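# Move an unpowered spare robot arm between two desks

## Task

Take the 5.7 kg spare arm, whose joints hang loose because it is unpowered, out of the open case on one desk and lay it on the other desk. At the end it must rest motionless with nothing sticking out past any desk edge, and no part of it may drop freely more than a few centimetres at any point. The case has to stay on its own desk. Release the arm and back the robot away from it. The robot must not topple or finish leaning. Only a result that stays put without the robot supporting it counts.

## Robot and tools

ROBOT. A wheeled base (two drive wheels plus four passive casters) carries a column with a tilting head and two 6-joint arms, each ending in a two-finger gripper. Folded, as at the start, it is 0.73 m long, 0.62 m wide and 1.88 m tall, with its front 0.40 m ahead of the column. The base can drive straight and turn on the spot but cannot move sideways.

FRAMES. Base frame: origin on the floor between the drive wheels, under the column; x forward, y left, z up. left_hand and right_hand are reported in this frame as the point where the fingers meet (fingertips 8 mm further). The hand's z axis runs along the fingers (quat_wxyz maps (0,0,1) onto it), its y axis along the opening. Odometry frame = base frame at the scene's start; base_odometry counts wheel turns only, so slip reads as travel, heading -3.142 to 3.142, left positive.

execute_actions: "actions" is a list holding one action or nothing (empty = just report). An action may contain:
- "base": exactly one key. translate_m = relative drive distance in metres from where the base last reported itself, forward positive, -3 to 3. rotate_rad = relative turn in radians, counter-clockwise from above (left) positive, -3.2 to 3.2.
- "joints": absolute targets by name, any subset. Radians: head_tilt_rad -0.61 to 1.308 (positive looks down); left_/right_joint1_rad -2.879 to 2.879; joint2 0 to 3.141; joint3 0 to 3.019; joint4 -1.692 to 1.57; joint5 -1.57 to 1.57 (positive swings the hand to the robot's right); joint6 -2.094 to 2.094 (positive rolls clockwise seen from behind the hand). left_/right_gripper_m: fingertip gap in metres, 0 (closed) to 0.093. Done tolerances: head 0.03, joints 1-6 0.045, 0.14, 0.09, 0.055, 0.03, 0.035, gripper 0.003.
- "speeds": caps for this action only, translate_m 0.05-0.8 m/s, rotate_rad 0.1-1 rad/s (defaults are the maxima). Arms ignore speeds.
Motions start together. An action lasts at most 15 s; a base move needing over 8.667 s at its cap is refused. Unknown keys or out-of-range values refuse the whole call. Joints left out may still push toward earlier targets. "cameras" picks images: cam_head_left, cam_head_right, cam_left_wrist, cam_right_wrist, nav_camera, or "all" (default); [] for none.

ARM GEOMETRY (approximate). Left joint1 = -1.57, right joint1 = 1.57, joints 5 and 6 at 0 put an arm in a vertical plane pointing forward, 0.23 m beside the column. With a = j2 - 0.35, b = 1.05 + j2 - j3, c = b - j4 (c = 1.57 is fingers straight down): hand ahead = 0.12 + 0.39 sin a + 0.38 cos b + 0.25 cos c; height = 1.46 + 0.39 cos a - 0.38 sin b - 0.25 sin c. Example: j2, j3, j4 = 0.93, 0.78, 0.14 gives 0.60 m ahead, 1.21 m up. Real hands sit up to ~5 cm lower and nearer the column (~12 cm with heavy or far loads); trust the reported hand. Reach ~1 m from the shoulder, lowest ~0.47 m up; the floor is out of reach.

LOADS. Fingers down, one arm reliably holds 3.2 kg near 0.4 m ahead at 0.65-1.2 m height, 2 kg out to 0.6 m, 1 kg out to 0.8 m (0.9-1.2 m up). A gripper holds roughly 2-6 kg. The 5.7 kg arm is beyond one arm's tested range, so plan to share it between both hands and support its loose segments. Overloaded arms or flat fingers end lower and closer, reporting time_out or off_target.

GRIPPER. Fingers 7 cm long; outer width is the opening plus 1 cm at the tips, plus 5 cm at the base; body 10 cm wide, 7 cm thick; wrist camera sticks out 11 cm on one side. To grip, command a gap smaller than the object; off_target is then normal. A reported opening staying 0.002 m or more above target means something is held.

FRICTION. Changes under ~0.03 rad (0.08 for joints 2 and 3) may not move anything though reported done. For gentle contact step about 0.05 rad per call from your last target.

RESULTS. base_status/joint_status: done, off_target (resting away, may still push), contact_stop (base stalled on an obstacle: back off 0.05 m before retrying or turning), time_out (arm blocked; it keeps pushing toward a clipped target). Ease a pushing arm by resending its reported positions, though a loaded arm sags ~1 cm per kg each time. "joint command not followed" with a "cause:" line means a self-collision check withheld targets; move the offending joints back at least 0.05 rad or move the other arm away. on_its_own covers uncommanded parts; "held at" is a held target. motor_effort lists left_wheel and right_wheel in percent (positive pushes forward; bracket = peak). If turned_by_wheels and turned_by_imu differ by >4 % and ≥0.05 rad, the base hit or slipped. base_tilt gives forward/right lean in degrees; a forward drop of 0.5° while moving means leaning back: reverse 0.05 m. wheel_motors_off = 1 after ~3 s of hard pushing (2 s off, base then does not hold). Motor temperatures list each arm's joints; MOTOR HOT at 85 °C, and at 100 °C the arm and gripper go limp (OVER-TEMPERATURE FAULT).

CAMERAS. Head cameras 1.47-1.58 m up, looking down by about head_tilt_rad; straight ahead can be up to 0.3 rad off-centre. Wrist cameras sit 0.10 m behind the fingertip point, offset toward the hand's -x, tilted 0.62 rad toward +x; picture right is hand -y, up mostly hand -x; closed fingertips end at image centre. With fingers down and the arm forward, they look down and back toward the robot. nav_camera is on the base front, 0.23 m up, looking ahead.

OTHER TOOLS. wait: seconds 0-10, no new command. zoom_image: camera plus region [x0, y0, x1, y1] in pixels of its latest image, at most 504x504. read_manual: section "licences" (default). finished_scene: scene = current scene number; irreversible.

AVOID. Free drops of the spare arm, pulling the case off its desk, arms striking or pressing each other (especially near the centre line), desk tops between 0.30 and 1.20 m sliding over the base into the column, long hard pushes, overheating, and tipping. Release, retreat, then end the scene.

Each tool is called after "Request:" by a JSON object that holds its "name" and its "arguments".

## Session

Request:
{"name": "execute_actions", "arguments": {"actions": [{"joints":{"head_tilt_rad":0.6}}]}}

Scene clock: 0.73 s.
Motor temperatures (°C, as the motors report them): left_arm=[23 24 24 21 23 21] | right_arm=[22 23 22 23 27 26]
base_odometry: x=+0.000 y=+0.000 heading=+0.000 (m, m, rad; odometry frame)
turned_by_wheels: +0.000 (rad since the last result)
turned_by_imu: +0.000 (rad since the last result)
base_tilt: forward=+0.1 right=-0.3 (deg)
base_status: not commanded
joint_positions: head_tilt_rad=+0.618 left_joint1_rad=-1.585 left_joint2_rad=+0.890 left_joint3_rad=+0.393 left_joint4_rad=-0.912 left_joint5_rad=+0.000 left_joint6_rad=-0.078 left_gripper_m=+0.094 right_joint1_rad=+1.581 right_joint2_rad=+0.888 right_joint3_rad=+0.390 right_joint4_rad=-0.941 right_joint5_rad=-0.010 right_joint6_rad=-0.055 right_gripper_m=+0.094
joint_status: all done
wheel_motors_off: 0
motor_effort: left_wheel=+1(1) right_wheel=+1(1) (%)
left_hand: x=+0.1427 y=+0.2216 z=+1.2483 quat_wxyz=(+0.428, +0.029, -0.903, -0.013) (m; base frame)
right_hand: x=+0.1372 y=-0.2216 z=+1.2544 quat_wxyz=(+0.442, +0.027, -0.897, -0.019) (m; base frame)
pictures: cam_head_left, cam_head_right, cam_left_wrist, cam_right_wrist, nav_camera
Images, in order (width x height): cam_head_left 504x504, cam_head_right 504x504, cam_left_wrist 616x616, cam_right_wrist 616x616, nav_camera 504x504.

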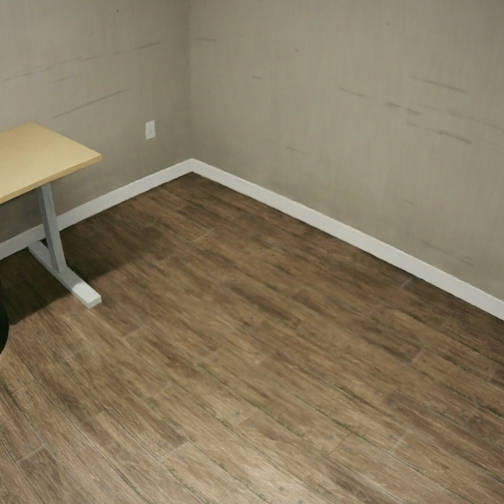

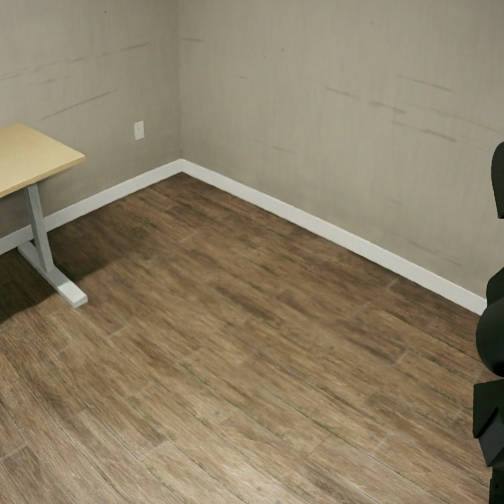

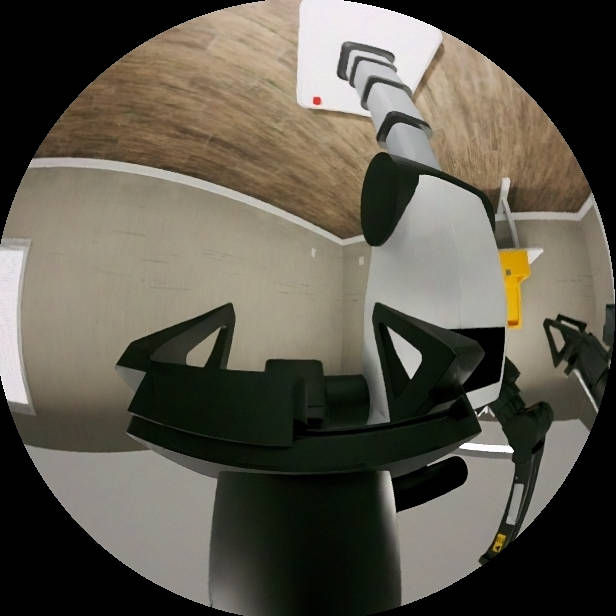

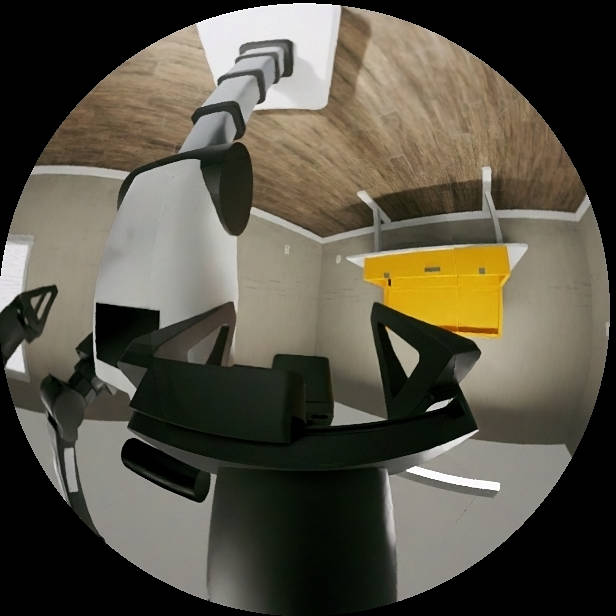

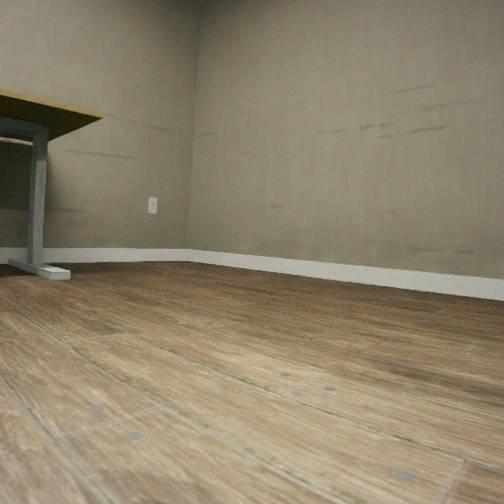

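Request:
{"name": "execute_actions", "arguments": {"actions": [{"base":{"rotate_rad":-2.25}}], "cameras": ["cam_head_left","cam_head_right","nav_camera"]}}

Scene clock: 6.87 s.
Motor temperatures (°C, as the motors report them): left_arm=[23 24 24 21 22 21] | right_arm=[22 23 22 23 27 26]
base_odometry: x=+0.000 y=+0.000 heading=-2.249 (m, m, rad; odometry frame)
turned_by_wheels: -2.249 (rad since the last result)
turned_by_imu: -2.274 (rad since the last result)
base_tilt: forward=+0.1 right=-0.3 (deg)
base_status: done
joint_positions: head_tilt_rad=+0.618 left_joint1_rad=-1.585 left_joint2_rad=+0.890 left_joint3_rad=+0.393 left_joint4_rad=-0.912 left_joint5_rad=+0.000 left_joint6_rad=-0.078 left_gripper_m=+0.094 right_joint1_rad=+1.581 right_joint2_rad=+0.888 right_joint3_rad=+0.390 right_joint4_rad=-0.941 right_joint5_rad=-0.010 right_joint6_rad=-0.055 right_gripper_m=+0.094
joint_status: not commanded
wheel_motors_off: 0
motor_effort: left_wheel=+3(32) right_wheel=-4(38) (%)
left_hand: x=+0.1427 y=+0.2216 z=+1.2483 quat_wxyz=(+0.428, +0.029, -0.903, -0.013) (m; base frame)
right_hand: x=+0.1372 y=-0.2216 z=+1.2544 quat_wxyz=(+0.442, +0.027, -0.897, -0.019) (m; base frame)
pictures: cam_head_left, cam_head_right, nav_camera
Images, in order (width x height): cam_head_left 504x504, cam_head_right 504x504, nav_camera 504x504.

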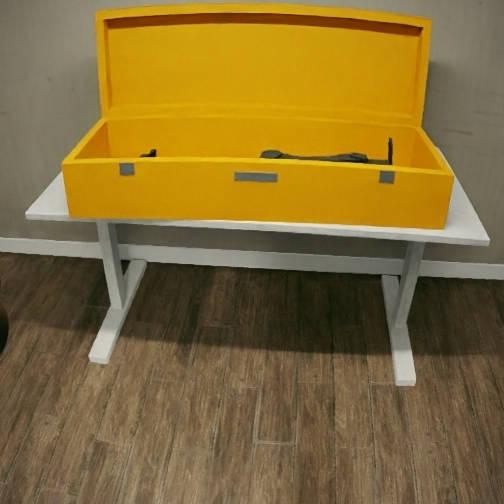

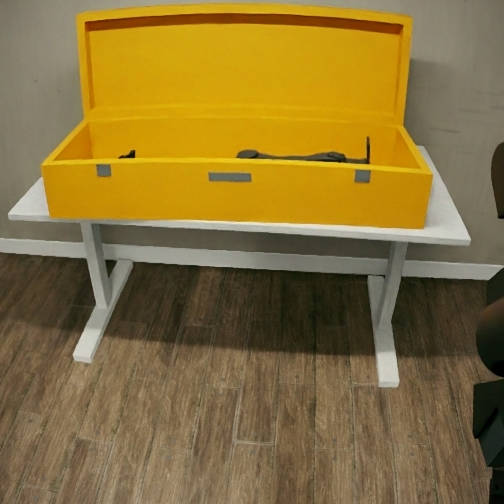

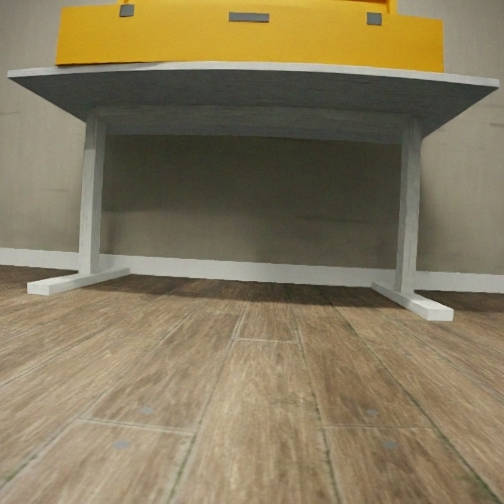

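Request:
{"name": "execute_actions", "arguments": {"actions": [{"base":{"translate_m":0.92},"joints":{"head_tilt_rad":0.95,"left_joint2_rad":0.95,"left_joint3_rad":1.1,"left_joint4_rad":-0.67,"right_joint2_rad":0.95,"right_joint3_rad":1.1,"right_joint4_rad":-0.67,"left_joint6_rad":1.5,"right_joint6_rad":1.57},"speeds":{"translate_m":0.3}}]}}

Scene clock: 13.43 s.
Motor temperatures (°C, as the motors report them): left_arm=[23 25 25 21 22 21] | right_arm=[22 24 23 23 27 25]
base_odometry: x=-0.578 y=-0.716 heading=-2.250 (m, m, rad; odometry frame)
turned_by_wheels: +0.000 (rad since the last result)
turned_by_imu: +0.002 (rad since the last result)
base_tilt: forward=+0.0 right=-0.3 (deg)
base_status: done
joint_positions: head_tilt_rad=+0.951 left_joint1_rad=-1.585 left_joint2_rad=+0.947 left_joint3_rad=+1.087 left_joint4_rad=-0.674 left_joint5_rad=+0.000 left_joint6_rad=+1.490 left_gripper_m=+0.094 right_joint1_rad=+1.581 right_joint2_rad=+0.946 right_joint3_rad=+1.089 right_joint4_rad=-0.672 right_joint5_rad=-0.010 right_joint6_rad=+1.563 right_gripper_m=+0.094
joint_status: all done
wheel_motors_off: 0
motor_effort: left_wheel=+0(47) right_wheel=+0(55) (%)
left_hand: x=+0.5742 y=+0.2183 z=+1.2270 quat_wxyz=(+0.000, -0.680, -0.733, +0.008) (m; base frame)
right_hand: x=+0.5758 y=-0.2191 z=+1.2279 quat_wxyz=(+0.009, -0.702, -0.712, -0.005) (m; base frame)
pictures: cam_head_left, cam_head_right, cam_left_wrist, cam_right_wrist, nav_camera
Images, in order (width x height): cam_head_left 504x504, cam_head_right 504x504, cam_left_wrist 616x616, cam_right_wrist 616x616, nav_camera 504x504.

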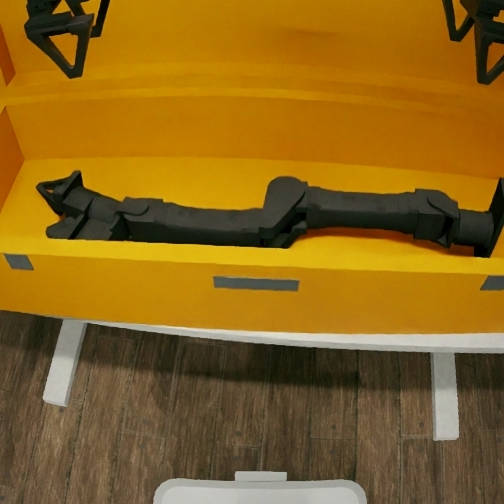

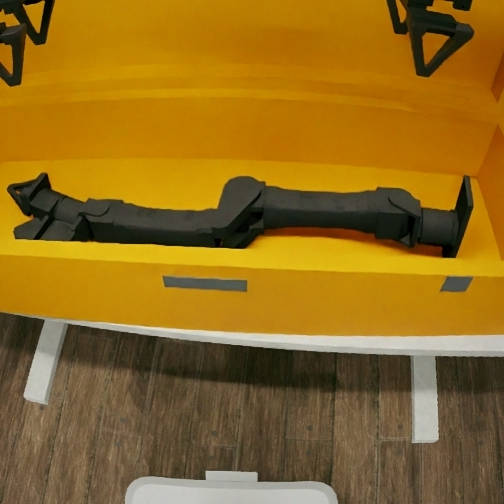

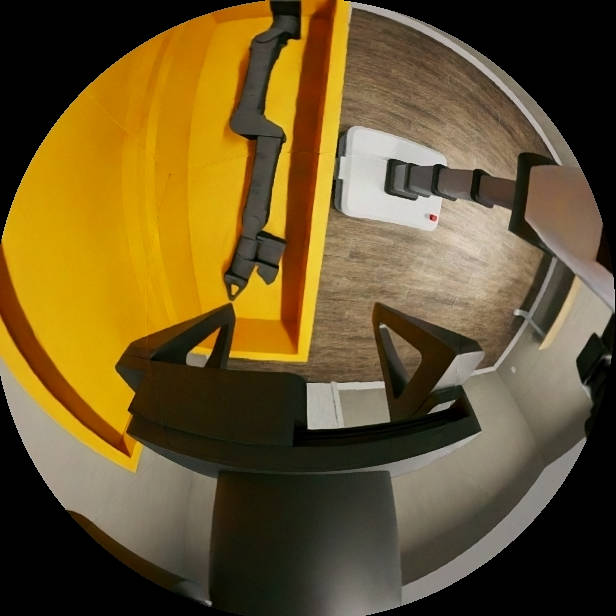

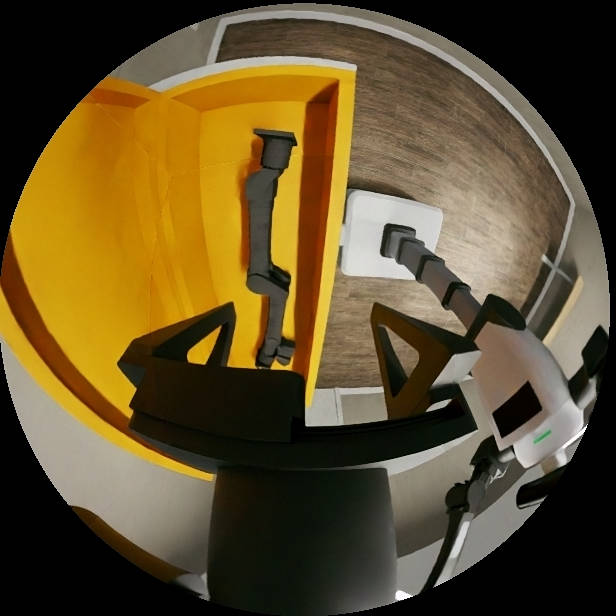

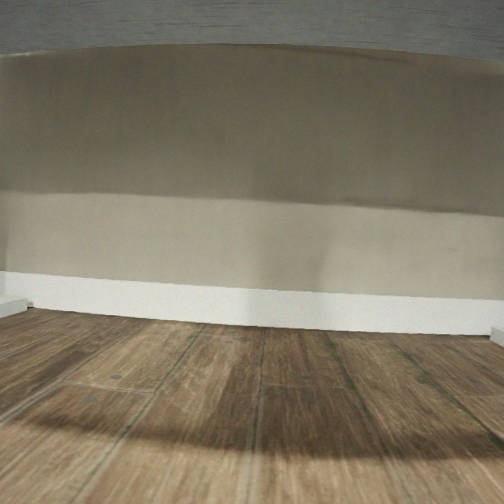

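Request:
{"name": "execute_actions", "arguments": {"actions": [{"base":{"translate_m":0.24},"joints":{"left_joint1_rad":-1.7,"right_joint1_rad":1.5,"left_joint2_rad":1.1,"left_joint3_rad":0.67,"left_joint4_rad":-0.09,"right_joint2_rad":1.1,"right_joint3_rad":0.67,"right_joint4_rad":-0.09,"right_joint6_rad":-1.57},"speeds":{"translate_m":0.1}}], "cameras": []}}

Request:
{"name": "execute_actions", "arguments": {"actions": [{"joints":{"left_joint2_rad":1.76,"left_joint3_rad":1.0,"left_joint4_rad":0.22,"right_joint2_rad":1.76,"right_joint3_rad":1.01,"right_joint4_rad":0.23}}]}}

Scene clock: 21.50 s.
Motor temperatures (°C, as the motors report them): left_arm=[23 25 25 21 22 21] | right_arm=[22 24 23 23 26 25]
base_odometry: x=-0.728 y=-0.903 heading=-2.250 (m, m, rad; odometry frame)
turned_by_wheels: +0.000 (rad since the last result)
turned_by_imu: +0.002 (rad since the last result)
base_tilt: forward=+0.0 right=-0.3 (deg)
base_status: done
joint_positions: head_tilt_rad=+0.951 left_joint1_rad=-1.707 left_joint2_rad=+1.110 left_joint3_rad=+0.671 left_joint4_rad=-0.102 left_joint5_rad=+0.000 left_joint6_rad=+1.490 left_gripper_m=+0.094 right_joint1_rad=+1.493 right_joint2_rad=+1.104 right_joint3_rad=+0.670 right_joint4_rad=-0.100 right_joint5_rad=-0.010 right_joint6_rad=-1.563 right_gripper_m=+0.094
joint_status: all done
wheel_motors_off: 0
motor_effort: left_wheel=+1(28) right_wheel=+1(39) (%)
left_hand: x=+0.4159 y=+0.1606 z=+1.1114 quat_wxyz=(-0.033, -0.702, -0.710, +0.049) (m; base frame)
right_hand: x=+0.4199 y=-0.2603 z=+1.1107 quat_wxyz=(+0.023, +0.690, -0.723, +0.017) (m; base frame)
pictures: none
No camera images: the call's "cameras" was empty. Leave "cameras" out to get every camera's image.

Scene clock: 23.10 s.
Motor temperatures (°C, as the motors report them): left_arm=[23 25 25 21 22 21] | right_arm=[22 24 23 23 26 25]
base_odometry: x=-0.728 y=-0.903 heading=-2.250 (m, m, rad; odometry frame)
turned_by_wheels: +0.000 (rad since the last result)
turned_by_imu: +0.000 (rad since the last result)
base_tilt: forward=+0.1 right=-0.3 (deg)
base_status: not commanded
joint_positions: head_tilt_rad=+0.951 left_joint1_rad=-1.707 left_joint2_rad=+1.782 left_joint3_rad=+1.002 left_joint4_rad=+0.222 left_joint5_rad=+0.000 left_joint6_rad=+1.491 left_gripper_m=+0.094 right_joint1_rad=+1.493 right_joint2_rad=+1.760 right_joint3_rad=+1.014 right_joint4_rad=+0.232 right_joint5_rad=-0.010 right_joint6_rad=-1.564 right_gripper_m=+0.094
joint_status: all done
wheel_motors_off: 0
motor_effort: left_wheel=+0(3) right_wheel=+1(4) (%)
left_hand: x=+0.3967 y=+0.1366 z=+0.8981 quat_wxyz=(-0.027, -0.702, -0.709, +0.054) (m; base frame)
right_hand: x=+0.4206 y=-0.2745 z=+0.8994 quat_wxyz=(+0.017, +0.691, -0.723, +0.024) (m; base frame)
pictures: cam_head_left, cam_head_right, cam_left_wrist, cam_right_wrist, nav_camera
Images, in order (width x height): cam_head_left 504x504, cam_head_right 504x504, cam_left_wrist 616x616, cam_right_wrist 616x616, nav_camera 504x504.

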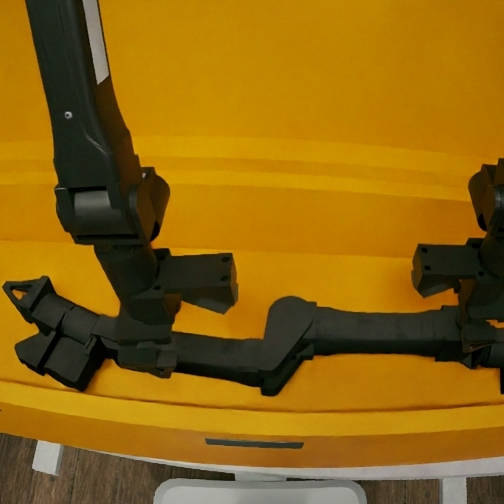

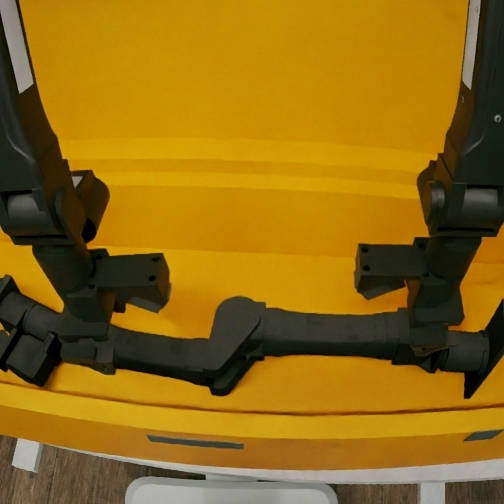

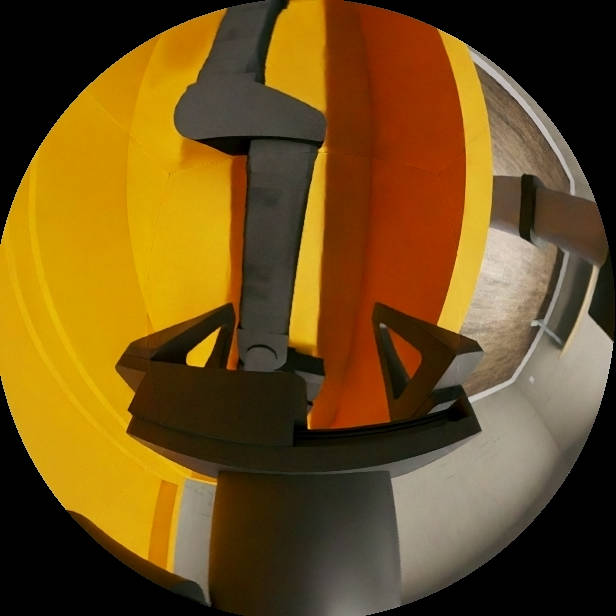

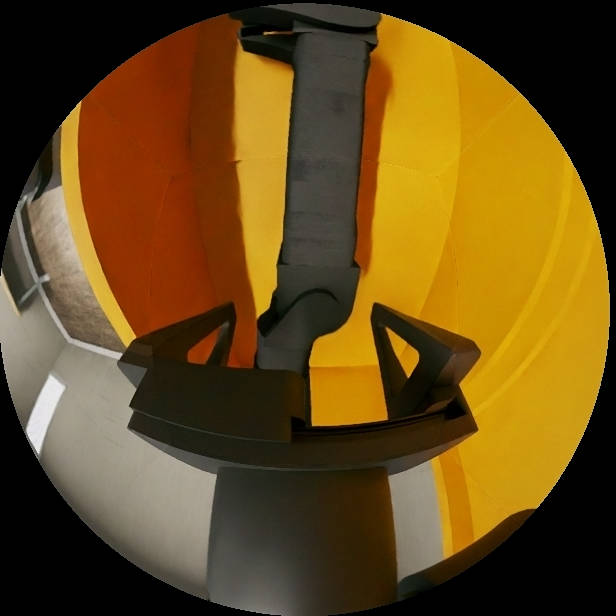

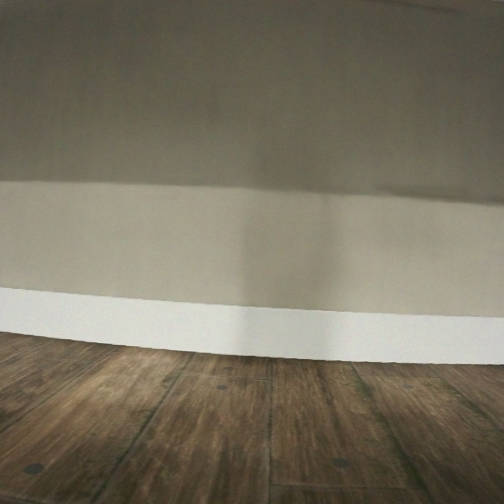

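Request:
{"name": "execute_actions", "arguments": {"actions": [{"base":{"translate_m":0.015},"speeds":{"translate_m":0.05},"joints":{"left_joint1_rad":-1.77,"right_joint1_rad":1.59,"left_joint3_rad":1.06,"left_joint4_rad":0.27}}], "cameras": []}}

Request:
{"name": "execute_actions", "arguments": {"actions": [{"joints":{"left_joint2_rad":1.9,"left_joint3_rad":1.14,"right_joint2_rad":1.9,"right_joint3_rad":1.1,"right_joint4_rad":0.25}}], "cameras": ["cam_left_wrist","cam_right_wrist","cam_head_left"]}}

Scene clock: 28.20 s.
Motor temperatures (°C, as the motors report them): left_arm=[23 25 25 21 22 21] | right_arm=[22 25 23 23 26 25]
base_odometry: x=-0.738 y=-0.915 heading=-2.250 (m, m, rad; odometry frame)
turned_by_wheels: +0.000 (rad since the last result)
turned_by_imu: +0.001 (rad since the last result)
base_tilt: forward=+0.1 right=-0.3 (deg)
base_status: done
joint_positions: head_tilt_rad=+0.952 left_joint1_rad=-1.777 left_joint2_rad=+1.770 left_joint3_rad=+1.070 left_joint4_rad=+0.261 left_joint5_rad=+0.000 left_joint6_rad=+1.491 left_gripper_m=+0.094 right_joint1_rad=+1.595 right_joint2_rad=+1.760 right_joint3_rad=+1.014 right_joint4_rad=+0.232 right_joint5_rad=-0.010 right_joint6_rad=-1.564 right_gripper_m=+0.094
joint_status: all done
wheel_motors_off: 0
motor_effort: left_wheel=+0(30) right_wheel=+0(40) (%)
left_hand: x=+0.4514 y=+0.0856 z=+0.9042 quat_wxyz=(-0.093, -0.709, -0.698, +0.038) (m; base frame)
right_hand: x=+0.4221 y=-0.2082 z=+0.8982 quat_wxyz=(-0.014, +0.709, -0.705, -0.007) (m; base frame)
pictures: none
No camera images: the call's "cameras" was empty. Leave "cameras" out to get every camera's image.

Scene clock: 29.20 s.
Motor temperatures (°C, as the motors report them): left_arm=[23 25 25 21 22 21] | right_arm=[22 25 23 23 26 25]
base_odometry: x=-0.738 y=-0.915 heading=-2.250 (m, m, rad; odometry frame)
turned_by_wheels: +0.000 (rad since the last result)
turned_by_imu: +0.000 (rad since the last result)
base_tilt: forward=+0.1 right=-0.3 (deg)
base_status: not commanded
joint_positions: head_tilt_rad=+0.952 left_joint1_rad=-1.777 left_joint2_rad=+1.894 left_joint3_rad=+1.140 left_joint4_rad=+0.264 left_joint5_rad=+0.000 left_joint6_rad=+1.491 left_gripper_m=+0.094 right_joint1_rad=+1.595 right_joint2_rad=+1.902 right_joint3_rad=+1.110 right_joint4_rad=+0.252 right_joint5_rad=-0.010 right_joint6_rad=-1.564 right_gripper_m=+0.094
joint_status: all done
wheel_motors_off: 0
motor_effort: left_wheel=+0(1) right_wheel=+0(2) (%)
left_hand: x=+0.4216 y=+0.0807 z=+0.8603 quat_wxyz=(-0.073, -0.711, -0.697, +0.055) (m; base frame)
right_hand: x=+0.4026 y=-0.2074 z=+0.8480 quat_wxyz=(-0.005, +0.709, -0.705, -0.017) (m; base frame)
pictures: cam_head_left, cam_left_wrist, cam_right_wrist
Images, in order (width x height): cam_head_left 504x504, cam_left_wrist 616x616, cam_right_wrist 616x616.

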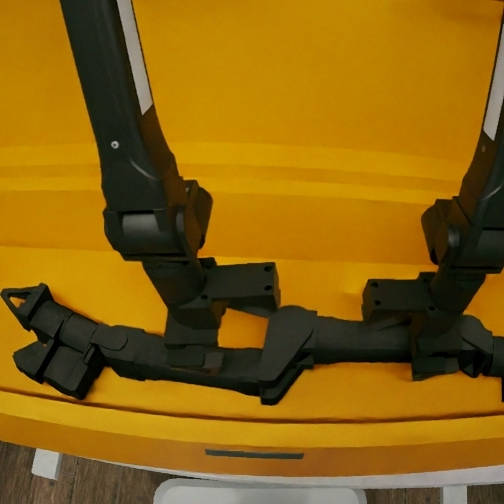

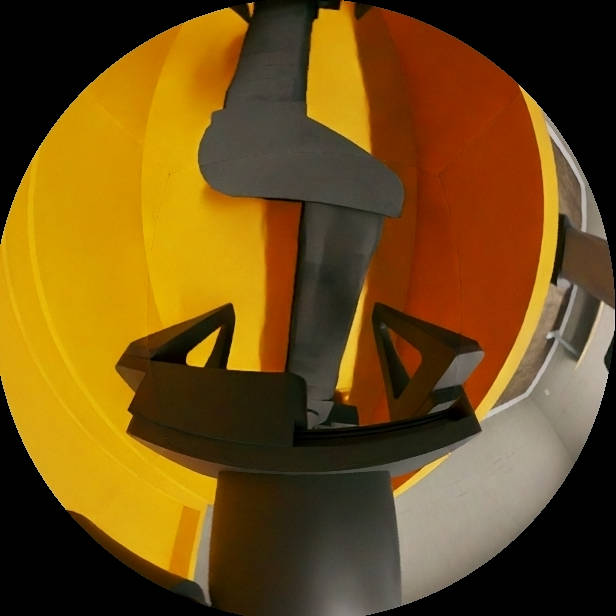

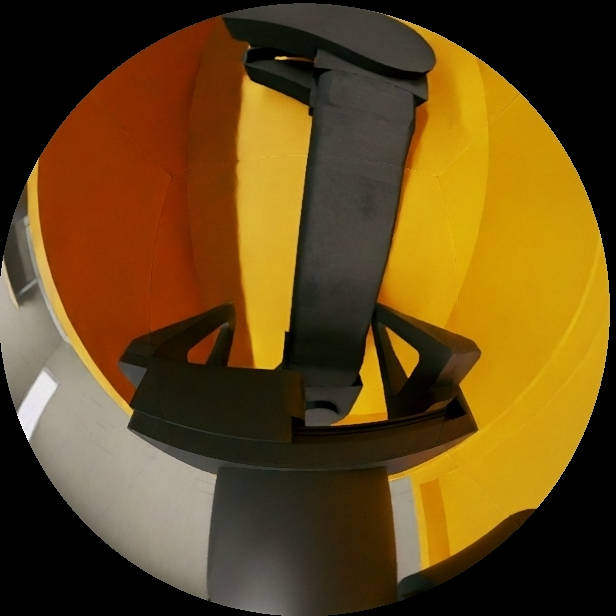

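Request:
{"name": "execute_actions", "arguments": {"actions": [{"joints":{"left_joint1_rad":-1.73,"right_joint3_rad":1.17,"right_joint4_rad":0.3}}], "cameras": []}}

Request:
{"name": "execute_actions", "arguments": {"actions": [{"joints":{"left_joint2_rad":2.0,"left_joint3_rad":1.19,"left_joint4_rad":0.27,"right_joint2_rad":2.0,"right_joint3_rad":1.23}}], "cameras": ["cam_left_wrist","cam_right_wrist","cam_head_left"]}}

Scene clock: 32.33 s.
Motor temperatures (°C, as the motors report them): left_arm=[23 25 25 21 22 21] | right_arm=[22 25 23 23 26 25]
base_odometry: x=-0.738 y=-0.915 heading=-2.250 (m, m, rad; odometry frame)
turned_by_wheels: +0.000 (rad since the last result)
turned_by_imu: +0.001 (rad since the last result)
base_tilt: forward=+0.1 right=-0.3 (deg)
base_status: not commanded
joint_positions: head_tilt_rad=+0.952 left_joint1_rad=-1.724 left_joint2_rad=+1.894 left_joint3_rad=+1.140 left_joint4_rad=+0.264 left_joint5_rad=+0.000 left_joint6_rad=+1.491 left_gripper_m=+0.094 right_joint1_rad=+1.595 right_joint2_rad=+1.905 right_joint3_rad=+1.164 right_joint4_rad=+0.282 right_joint5_rad=-0.009 right_joint6_rad=-1.563 right_gripper_m=+0.094
joint_status: all done
wheel_motors_off: 0
motor_effort: left_wheel=+1(0) right_wheel=-1(1) (%)
left_hand: x=+0.4249 y=+0.1173 z=+0.8545 quat_wxyz=(-0.057, -0.704, -0.707, +0.038) (m; base frame)
right_hand: x=+0.4414 y=-0.2069 z=+0.8425 quat_wxyz=(-0.033, +0.708, -0.705, +0.011) (m; base frame)
pictures: none
No camera images: the call's "cameras" was empty. Leave "cameras" out to get every camera's image.

Scene clock: 33.17 s.
Motor temperatures (°C, as the motors report them): left_arm=[23 25 25 21 22 21] | right_arm=[22 25 23 23 26 25]
base_odometry: x=-0.738 y=-0.915 heading=-2.250 (m, m, rad; odometry frame)
turned_by_wheels: +0.000 (rad since the last result)
turned_by_imu: +0.000 (rad since the last result)
base_tilt: forward=+0.1 right=-0.2 (deg)
base_status: not commanded
joint_positions: head_tilt_rad=+0.952 left_joint1_rad=-1.724 left_joint2_rad=+1.933 left_joint3_rad=+1.192 left_joint4_rad=+0.262 left_joint5_rad=+0.000 left_joint6_rad=+1.491 left_gripper_m=+0.094 right_joint1_rad=+1.595 right_joint2_rad=+2.006 right_joint3_rad=+1.232 right_joint4_rad=+0.288 right_joint5_rad=-0.009 right_joint6_rad=-1.563 right_gripper_m=+0.094
joint_status: all done
wheel_motors_off: 0
motor_effort: left_wheel=+0(1) right_wheel=-1(3) (%)
left_hand: x=+0.4330 y=+0.1146 z=+0.8387 quat_wxyz=(-0.062, -0.703, -0.707, +0.034) (m; base frame)
right_hand: x=+0.4213 y=-0.2063 z=+0.8064 quat_wxyz=(-0.024, +0.708, -0.706, +0.002) (m; base frame)
pictures: cam_head_left, cam_left_wrist, cam_right_wrist
Images, in order (width x height): cam_head_left 504x504, cam_left_wrist 616x616, cam_right_wrist 616x616.

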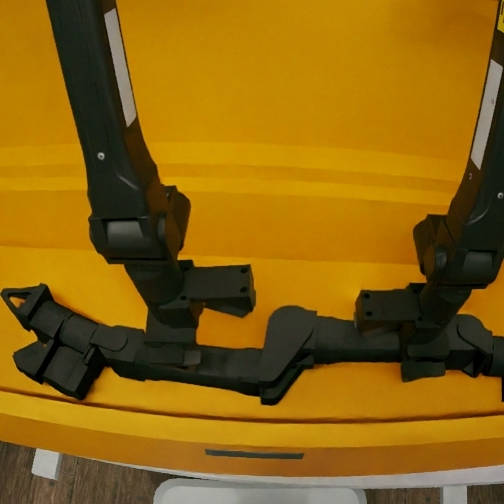

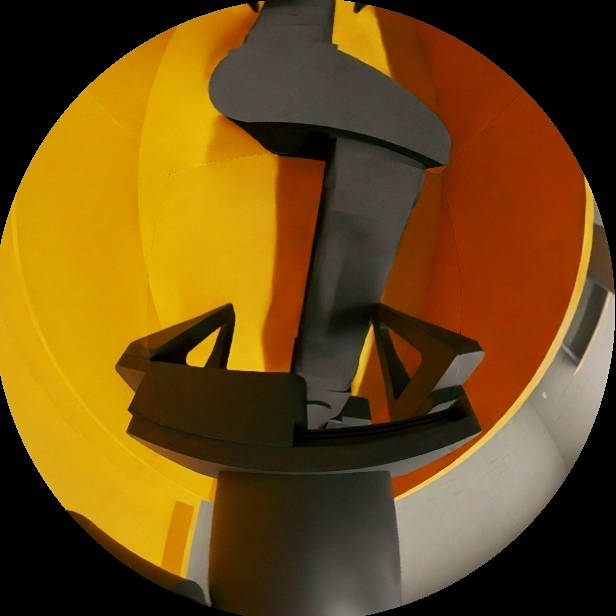

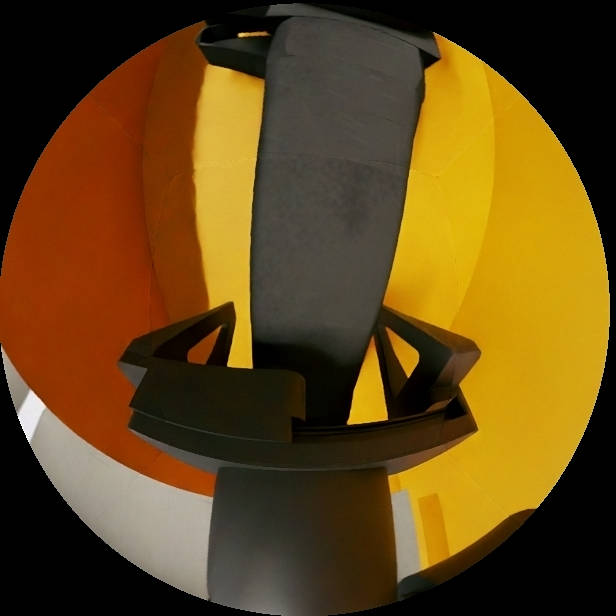

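Right is in. Left near finger is snagged; lift and come back nearer.

Request:
{"name": "execute_actions", "arguments": {"actions": [{"joints":{"left_joint2_rad":1.84,"left_joint3_rad":1.05,"left_joint4_rad":0.22,"right_joint2_rad":2.06,"right_joint3_rad":1.26,"right_gripper_m":0.0}}], "cameras": []}}

Request:
{"name": "execute_actions", "arguments": {"actions": [{"joints":{"left_joint2_rad":1.95,"left_joint3_rad":1.12,"left_joint4_rad":0.25}}], "cameras": []}}

Request:
{"name": "execute_actions", "arguments": {"actions": [{"joints":{"left_joint2_rad":2.06,"left_joint3_rad":1.21,"left_joint4_rad":0.28}}], "cameras": ["cam_left_wrist","cam_right_wrist","cam_head_left"]}}

Scene clock: 58.43 s.
Motor temperatures (°C, as the motors report them): left_arm=[23 25 24 21 22 21] | right_arm=[22 25 23 23 25 25]
base_odometry: x=-0.738 y=-0.915 heading=-2.250 (m, m, rad; odometry frame)
turned_by_wheels: +0.000 (rad since the last result)
turned_by_imu: +0.001 (rad since the last result)
base_tilt: forward=+0.1 right=-0.3 (deg)
base_status: not commanded
joint_positions: head_tilt_rad=+0.952 left_joint1_rad=-1.724 left_joint2_rad=+1.858 left_joint3_rad=+1.053 left_joint4_rad=+0.227 left_joint5_rad=+0.000 left_joint6_rad=+1.491 left_gripper_m=+0.094 right_joint1_rad=+1.596 right_joint2_rad=+2.018 right_joint3_rad=+1.249 right_joint4_rad=+0.287 right_joint5_rad=-0.003 right_joint6_rad=-1.551 right_gripper_m=+0.056
joint_status: right_gripper_m off_target (ended at +0.056, target +0.000); the others done
wheel_motors_off: 0
motor_effort: left_wheel=+1(2) right_wheel=+0(4) (%)
left_hand: x=+0.3843 y=+0.1230 z=+0.8733 quat_wxyz=(-0.024, -0.706, -0.705, +0.066) (m; base frame)
right_hand: x=+0.4238 y=-0.2064 z=+0.8014 quat_wxyz=(-0.024, +0.704, -0.710, +0.005) (m; base frame)
pictures: none
No camera images: the call's "cameras" was empty. Leave "cameras" out to get every camera's image.

Scene clock: 59.27 s.
Motor temperatures (°C, as the motors report them): left_arm=[23 25 24 21 22 21] | right_arm=[22 25 23 23 25 25]
base_odometry: x=-0.738 y=-0.915 heading=-2.250 (m, m, rad; odometry frame)
turned_by_wheels: +0.000 (rad since the last result)
turned_by_imu: +0.000 (rad since the last result)
base_tilt: forward=+0.1 right=-0.3 (deg)
base_status: not commanded
joint_positions: head_tilt_rad=+0.952 left_joint1_rad=-1.724 left_joint2_rad=+1.936 left_joint3_rad=+1.127 left_joint4_rad=+0.242 left_joint5_rad=+0.000 left_joint6_rad=+1.491 left_gripper_m=+0.094 right_joint1_rad=+1.596 right_joint2_rad=+2.018 right_joint3_rad=+1.249 right_joint4_rad=+0.287 right_joint5_rad=-0.003 right_joint6_rad=-1.551 right_gripper_m=+0.056
joint_status: all done
wheel_motors_off: 0
motor_effort: left_wheel=+0(1) right_wheel=+0(1) (%)
left_hand: x=+0.3863 y=+0.1189 z=+0.8437 quat_wxyz=(-0.029, -0.705, -0.706, +0.063) (m; base frame)
right_hand: x=+0.4238 y=-0.2064 z=+0.8014 quat_wxyz=(-0.024, +0.704, -0.710, +0.005) (m; base frame)
pictures: none
No camera images: the call's "cameras" was empty. Leave "cameras" out to get every camera's image.

Scene clock: 60.07 s.
Motor temperatures (°C, as the motors report them): left_arm=[23 25 24 21 22 21] | right_arm=[22 25 23 23 25 25]
base_odometry: x=-0.738 y=-0.915 heading=-2.250 (m, m, rad; odometry frame)
turned_by_wheels: +0.000 (rad since the last result)
turned_by_imu: +0.000 (rad since the last result)
base_tilt: forward=+0.1 right=-0.3 (deg)
base_status: not commanded
joint_positions: head_tilt_rad=+0.952 left_joint1_rad=-1.724 left_joint2_rad=+2.038 left_joint3_rad=+1.225 left_joint4_rad=+0.278 left_joint5_rad=-0.001 left_joint6_rad=+1.494 left_gripper_m=+0.094 right_joint1_rad=+1.596 right_joint2_rad=+2.018 right_joint3_rad=+1.248 right_joint4_rad=+0.287 right_joint5_rad=-0.003 right_joint6_rad=-1.551 right_gripper_m=+0.056
joint_status: all done
wheel_motors_off: 0
motor_effort: left_wheel=+0(1) right_wheel=-1(1) (%)
left_hand: x=+0.3895 y=+0.1136 z=+0.8051 quat_wxyz=(-0.040, -0.706, -0.705, +0.052) (m; base frame)
right_hand: x=+0.4236 y=-0.2064 z=+0.8015 quat_wxyz=(-0.024, +0.704, -0.710, +0.005) (m; base frame)
pictures: cam_head_left, cam_left_wrist, cam_right_wrist
Images, in order (width x height): cam_head_left 504x504, cam_left_wrist 616x616, cam_right_wrist 616x616.

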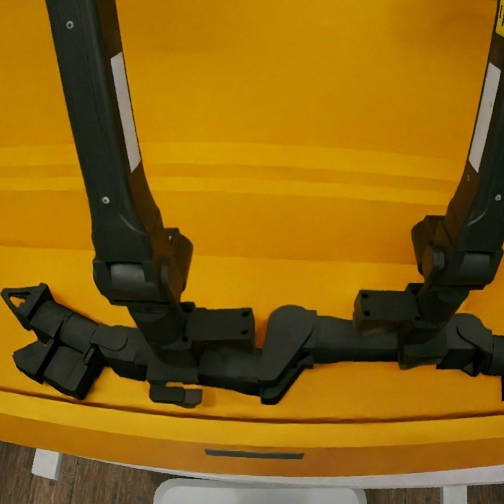

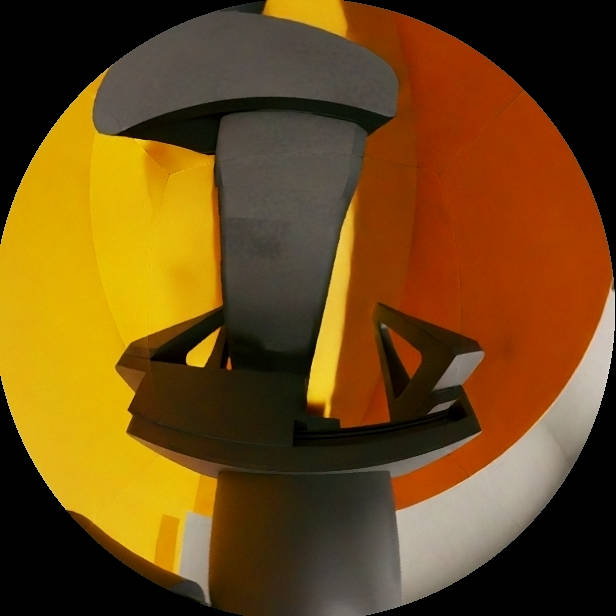

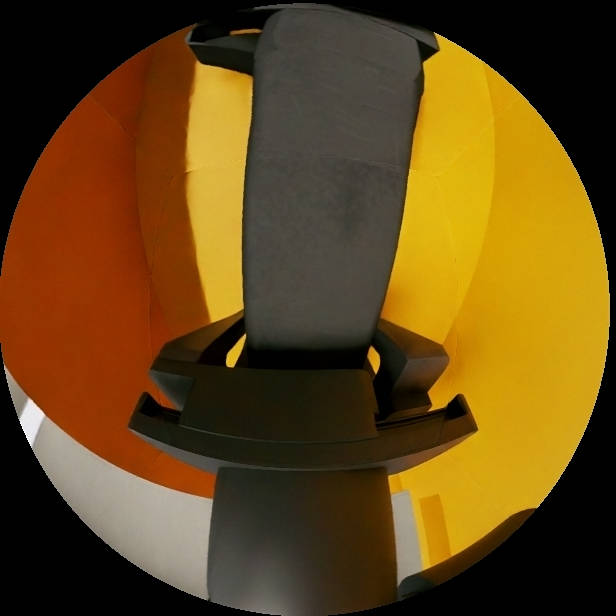

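Seat left deeper, grip, and lift as before.

Request:
{"name": "execute_actions", "arguments": {"actions": [{"joints":{"left_joint2_rad":2.1,"left_joint3_rad":1.28,"left_joint4_rad":0.31}}], "cameras": []}}

Request:
{"name": "execute_actions", "arguments": {"actions": [{"joints":{"left_gripper_m":0.0}}], "cameras": []}}

Request:
{"name": "execute_actions", "arguments": {"actions": [{"joints":{"left_joint2_rad":1.85,"left_joint3_rad":1.13,"left_joint4_rad":0.25,"right_joint2_rad":1.85,"right_joint3_rad":1.13,"right_joint4_rad":0.25}}], "cameras": []}}

Request:
{"name": "execute_actions", "arguments": {"actions": [{"joints":{"left_joint2_rad":1.65,"left_joint3_rad":1.03,"left_joint4_rad":0.18,"right_joint2_rad":1.65,"right_joint3_rad":1.03,"right_joint4_rad":0.18}}], "cameras": ["cam_left_wrist","cam_right_wrist","cam_head_left"]}}

Scene clock: 64.80 s.
Motor temperatures (°C, as the motors report them): left_arm=[23 25 25 21 22 21] | right_arm=[22 25 23 23 25 25]
base_odometry: x=-0.738 y=-0.915 heading=-2.250 (m, m, rad; odometry frame)
turned_by_wheels: +0.000 (rad since the last result)
turned_by_imu: +0.001 (rad since the last result)
base_tilt: forward=+0.1 right=-0.3 (deg)
base_status: not commanded
joint_positions: head_tilt_rad=+0.952 left_joint1_rad=-1.724 left_joint2_rad=+2.085 left_joint3_rad=+1.284 left_joint4_rad=+0.296 left_joint5_rad=-0.001 left_joint6_rad=+1.494 left_gripper_m=+0.094 right_joint1_rad=+1.596 right_joint2_rad=+2.018 right_joint3_rad=+1.248 right_joint4_rad=+0.287 right_joint5_rad=-0.003 right_joint6_rad=-1.551 right_gripper_m=+0.056
joint_status: all done
wheel_motors_off: 0
motor_effort: left_wheel=+0(0) right_wheel=+0(1) (%)
left_hand: x=+0.3985 y=+0.1104 z=+0.7863 quat_wxyz=(-0.052, -0.705, -0.706, +0.042) (m; base frame)
right_hand: x=+0.4236 y=-0.2064 z=+0.8015 quat_wxyz=(-0.024, +0.704, -0.710, +0.005) (m; base frame)
pictures: none
No camera images: the call's "cameras" was empty. Leave "cameras" out to get every camera's image.

Scene clock: 65.53 s.
Motor temperatures (°C, as the motors report them): left_arm=[23 25 25 21 22 21] | right_arm=[22 25 23 23 25 25]
base_odometry: x=-0.738 y=-0.915 heading=-2.250 (m, m, rad; odometry frame)
turned_by_wheels: +0.000 (rad since the last result)
turned_by_imu: +0.000 (rad since the last result)
base_tilt: forward=+0.1 right=-0.3 (deg)
base_status: not commanded
joint_positions: head_tilt_rad=+0.952 left_joint1_rad=-1.724 left_joint2_rad=+2.085 left_joint3_rad=+1.294 left_joint4_rad=+0.304 left_joint5_rad=-0.003 left_joint6_rad=+1.510 left_gripper_m=+0.056 right_joint1_rad=+1.596 right_joint2_rad=+2.018 right_joint3_rad=+1.248 right_joint4_rad=+0.288 right_joint5_rad=-0.004 right_joint6_rad=-1.551 right_gripper_m=+0.056
joint_status: left_gripper_m off_target (ended at +0.056, target +0.000)
wheel_motors_off: 0
motor_effort: left_wheel=+0(1) right_wheel=-1(3) (%)
left_hand: x=+0.4073 y=+0.1098 z=+0.7855 quat_wxyz=(-0.059, -0.710, -0.701, +0.035) (m; base frame)
right_hand: x=+0.4236 y=-0.2064 z=+0.8015 quat_wxyz=(-0.024, +0.704, -0.710, +0.005) (m; base frame)
pictures: none
No camera images: the call's "cameras" was empty. Leave "cameras" out to get every camera's image.

Scene clock: 66.67 s.
Motor temperatures (°C, as the motors report them): left_arm=[23 25 25 21 22 21] | right_arm=[22 25 23 23 25 25]
base_odometry: x=-0.738 y=-0.915 heading=-2.250 (m, m, rad; odometry frame)
turned_by_wheels: +0.000 (rad since the last result)
turned_by_imu: +0.000 (rad since the last result)
base_tilt: forward=+0.1 right=-0.2 (deg)
base_status: not commanded
joint_positions: head_tilt_rad=+0.952 left_joint1_rad=-1.723 left_joint2_rad=+1.974 left_joint3_rad=+1.166 left_joint4_rad=+0.258 left_joint5_rad=-0.009 left_joint6_rad=+1.509 left_gripper_m=+0.056 right_joint1_rad=+1.606 right_joint2_rad=+1.941 right_joint3_rad=+1.165 right_joint4_rad=+0.250 right_joint5_rad=-0.014 right_joint6_rad=-1.556 right_gripper_m=+0.056
joint_status: all done
wheel_motors_off: 0
motor_effort: left_wheel=+0(3) right_wheel=+0(3) (%)
left_hand: x=+0.3902 y=+0.1192 z=+0.8289 quat_wxyz=(-0.032, -0.711, -0.700, +0.053) (m; base frame)
right_hand: x=+0.4123 y=-0.1983 z=+0.8317 quat_wxyz=(-0.015, +0.708, -0.706, -0.017) (m; base frame)
pictures: none
No camera images: the call's "cameras" was empty. Leave "cameras" out to get every camera's image.

Scene clock: 67.90 s.
Motor temperatures (°C, as the motors report them): left_arm=[23 25 25 21 22 21] | right_arm=[22 25 23 23 25 25]
base_odometry: x=-0.738 y=-0.915 heading=-2.250 (m, m, rad; odometry frame)
turned_by_wheels: +0.000 (rad since the last result)
turned_by_imu: +0.000 (rad since the last result)
base_tilt: forward=+0.1 right=-0.3 (deg)
base_status: not commanded
joint_positions: head_tilt_rad=+0.952 left_joint1_rad=-1.727 left_joint2_rad=+1.774 left_joint3_rad=+1.074 left_joint4_rad=+0.188 left_joint5_rad=-0.008 left_joint6_rad=+1.522 left_gripper_m=+0.056 right_joint1_rad=+1.613 right_joint2_rad=+1.729 right_joint3_rad=+1.060 right_joint4_rad=+0.174 right_joint5_rad=-0.009 right_joint6_rad=-1.545 right_gripper_m=+0.056
joint_status: all done
wheel_motors_off: 0
motor_effort: left_wheel=+0(1) right_wheel=+0(2) (%)
left_hand: x=+0.4363 y=+0.1212 z=+0.8961 quat_wxyz=(-0.048, -0.716, -0.695, +0.043) (m; base frame)
right_hand: x=+0.4533 y=-0.1961 z=+0.9050 quat_wxyz=(-0.026, +0.705, -0.709, -0.006) (m; base frame)
pictures: cam_head_left, cam_left_wrist, cam_right_wrist
Images, in order (width x height): cam_head_left 504x504, cam_left_wrist 616x616, cam_right_wrist 616x616.

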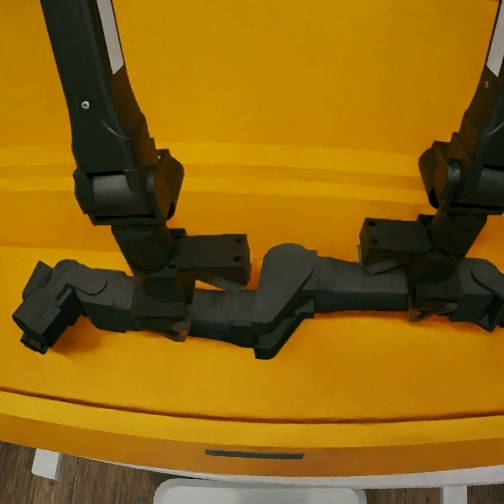

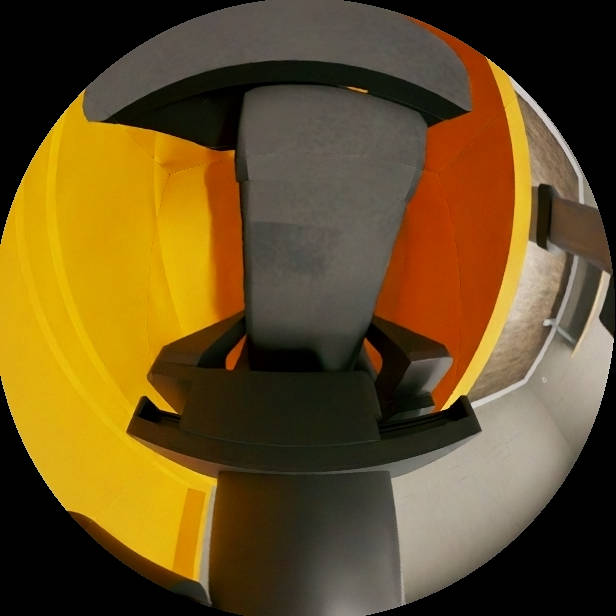

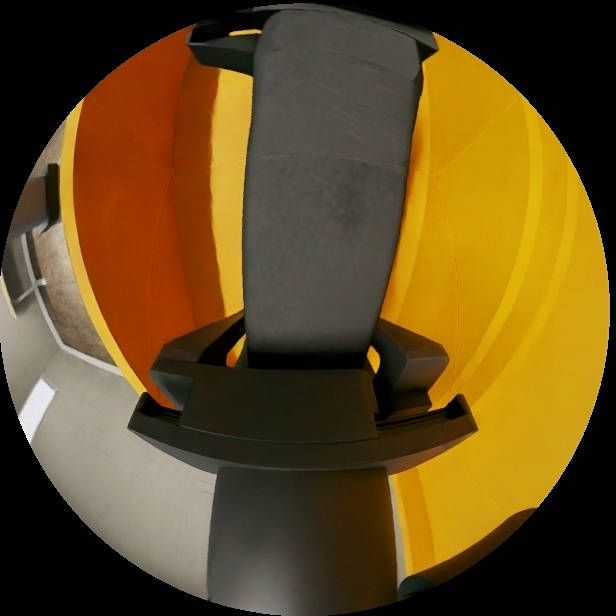

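Request:
{"name": "execute_actions", "arguments": {"actions": [{"joints":{"left_joint2_rad":1.4,"left_joint3_rad":0.9,"left_joint4_rad":0.05,"right_joint2_rad":1.4,"right_joint3_rad":0.9,"right_joint4_rad":0.05}}], "cameras": []}}

Request:
{"name": "execute_actions", "arguments": {"actions": [{"joints":{"left_joint2_rad":1.1,"left_joint3_rad":0.76,"left_joint4_rad":-0.08,"right_joint2_rad":1.1,"right_joint3_rad":0.76,"right_joint4_rad":-0.08}}], "cameras": []}}

Request:
{"name": "execute_actions", "arguments": {"actions": [{"joints":{"left_joint2_rad":0.75,"left_joint3_rad":0.7,"left_joint4_rad":-0.35,"right_joint2_rad":0.75,"right_joint3_rad":0.7,"right_joint4_rad":-0.35}}], "cameras": []}}

Request:
{"name": "execute_actions", "arguments": {"actions": [{"joints":{"left_joint2_rad":0.5,"left_joint3_rad":0.72,"left_joint4_rad":-0.62,"right_joint2_rad":0.5,"right_joint3_rad":0.72,"right_joint4_rad":-0.62,"head_tilt_rad":0.6}}], "cameras": ["cam_head_right","cam_head_left"]}}

Request:
{"name": "execute_actions", "arguments": {"actions": [{"base":{"translate_m":-0.35},"speeds":{"translate_m":0.07}}], "cameras": ["cam_head_left"]}}

Scene clock: 74.13 s.
Motor temperatures (°C, as the motors report them): left_arm=[23 27 25 21 23 21] | right_arm=[22 26 23 23 25 25]
base_odometry: x=-0.738 y=-0.915 heading=-2.250 (m, m, rad; odometry frame)
turned_by_wheels: +0.000 (rad since the last result)
turned_by_imu: +0.001 (rad since the last result)
base_tilt: forward=+0.1 right=-0.3 (deg)
base_status: not commanded
joint_positions: head_tilt_rad=+0.952 left_joint1_rad=-1.743 left_joint2_rad=+1.548 left_joint3_rad=+0.927 left_joint4_rad=+0.061 left_joint5_rad=+0.003 left_joint6_rad=+1.526 left_gripper_m=+0.055 right_joint1_rad=+1.616 right_joint2_rad=+1.496 right_joint3_rad=+0.912 right_joint4_rad=+0.043 right_joint5_rad=-0.004 right_joint6_rad=-1.532 right_gripper_m=+0.056
joint_status: left_joint2_rad time_out (moved -0.226 of -0.374); the others done
wheel_motors_off: 0
on_its_own: left_joint2_rad reads +1.548 and still pushes toward +1.400 since a time_out
motor_effort: left_wheel=-1(2) right_wheel=+1(5) (%)
left_hand: x=+0.4319 y=+0.1211 z=+0.9770 quat_wxyz=(-0.039, -0.721, -0.689, +0.067) (m; base frame)
right_hand: x=+0.4472 y=-0.1978 z=+0.9868 quat_wxyz=(-0.009, +0.701, -0.712, -0.022) (m; base frame)
pictures: none
No camera images: the call's "cameras" was empty. Leave "cameras" out to get every camera's image.

not run: a stop came earlier in this reply.

not run: a stop came earlier in this reply.

not run: a stop came earlier in this reply.

not run: a stop came earlier in this reply.

Request:
{"name": "execute_actions", "arguments": {"actions": [{"joints":{"left_joint2_rad":1.1,"left_joint3_rad":0.76,"left_joint4_rad":-0.08,"right_joint2_rad":1.12,"right_joint3_rad":0.76,"right_joint4_rad":-0.08}}], "cameras": []}}

Scene clock: 77.63 s.
Motor temperatures (°C, as the motors report them): left_arm=[23 28 25 21 23 21] | right_arm=[22 26 23 23 25 25]
base_odometry: x=-0.738 y=-0.915 heading=-2.250 (m, m, rad; odometry frame)
turned_by_wheels: +0.000 (rad since the last result)
turned_by_imu: +0.001 (rad since the last result)
base_tilt: forward=+0.1 right=-0.3 (deg)
base_status: not commanded
joint_positions: head_tilt_rad=+0.952 left_joint1_rad=-1.760 left_joint2_rad=+1.233 left_joint3_rad=+0.753 left_joint4_rad=-0.071 left_joint5_rad=+0.011 left_joint6_rad=+1.544 left_gripper_m=+0.055 right_joint1_rad=+1.629 right_joint2_rad=+1.212 right_joint3_rad=+0.755 right_joint4_rad=-0.087 right_joint5_rad=-0.021 right_joint6_rad=-1.511 right_gripper_m=+0.056
joint_status: all done
wheel_motors_off: 0
motor_effort: left_wheel=-1(3) right_wheel=-1(5) (%)
left_hand: x=+0.4269 y=+0.1270 z=+1.0802 quat_wxyz=(-0.050, -0.729, -0.679, +0.072) (m; base frame)
right_hand: x=+0.4366 y=-0.1924 z=+1.0796 quat_wxyz=(-0.017, +0.696, -0.717, -0.033) (m; base frame)
pictures: none
No camera images: the call's "cameras" was empty. Leave "cameras" out to get every camera's image.


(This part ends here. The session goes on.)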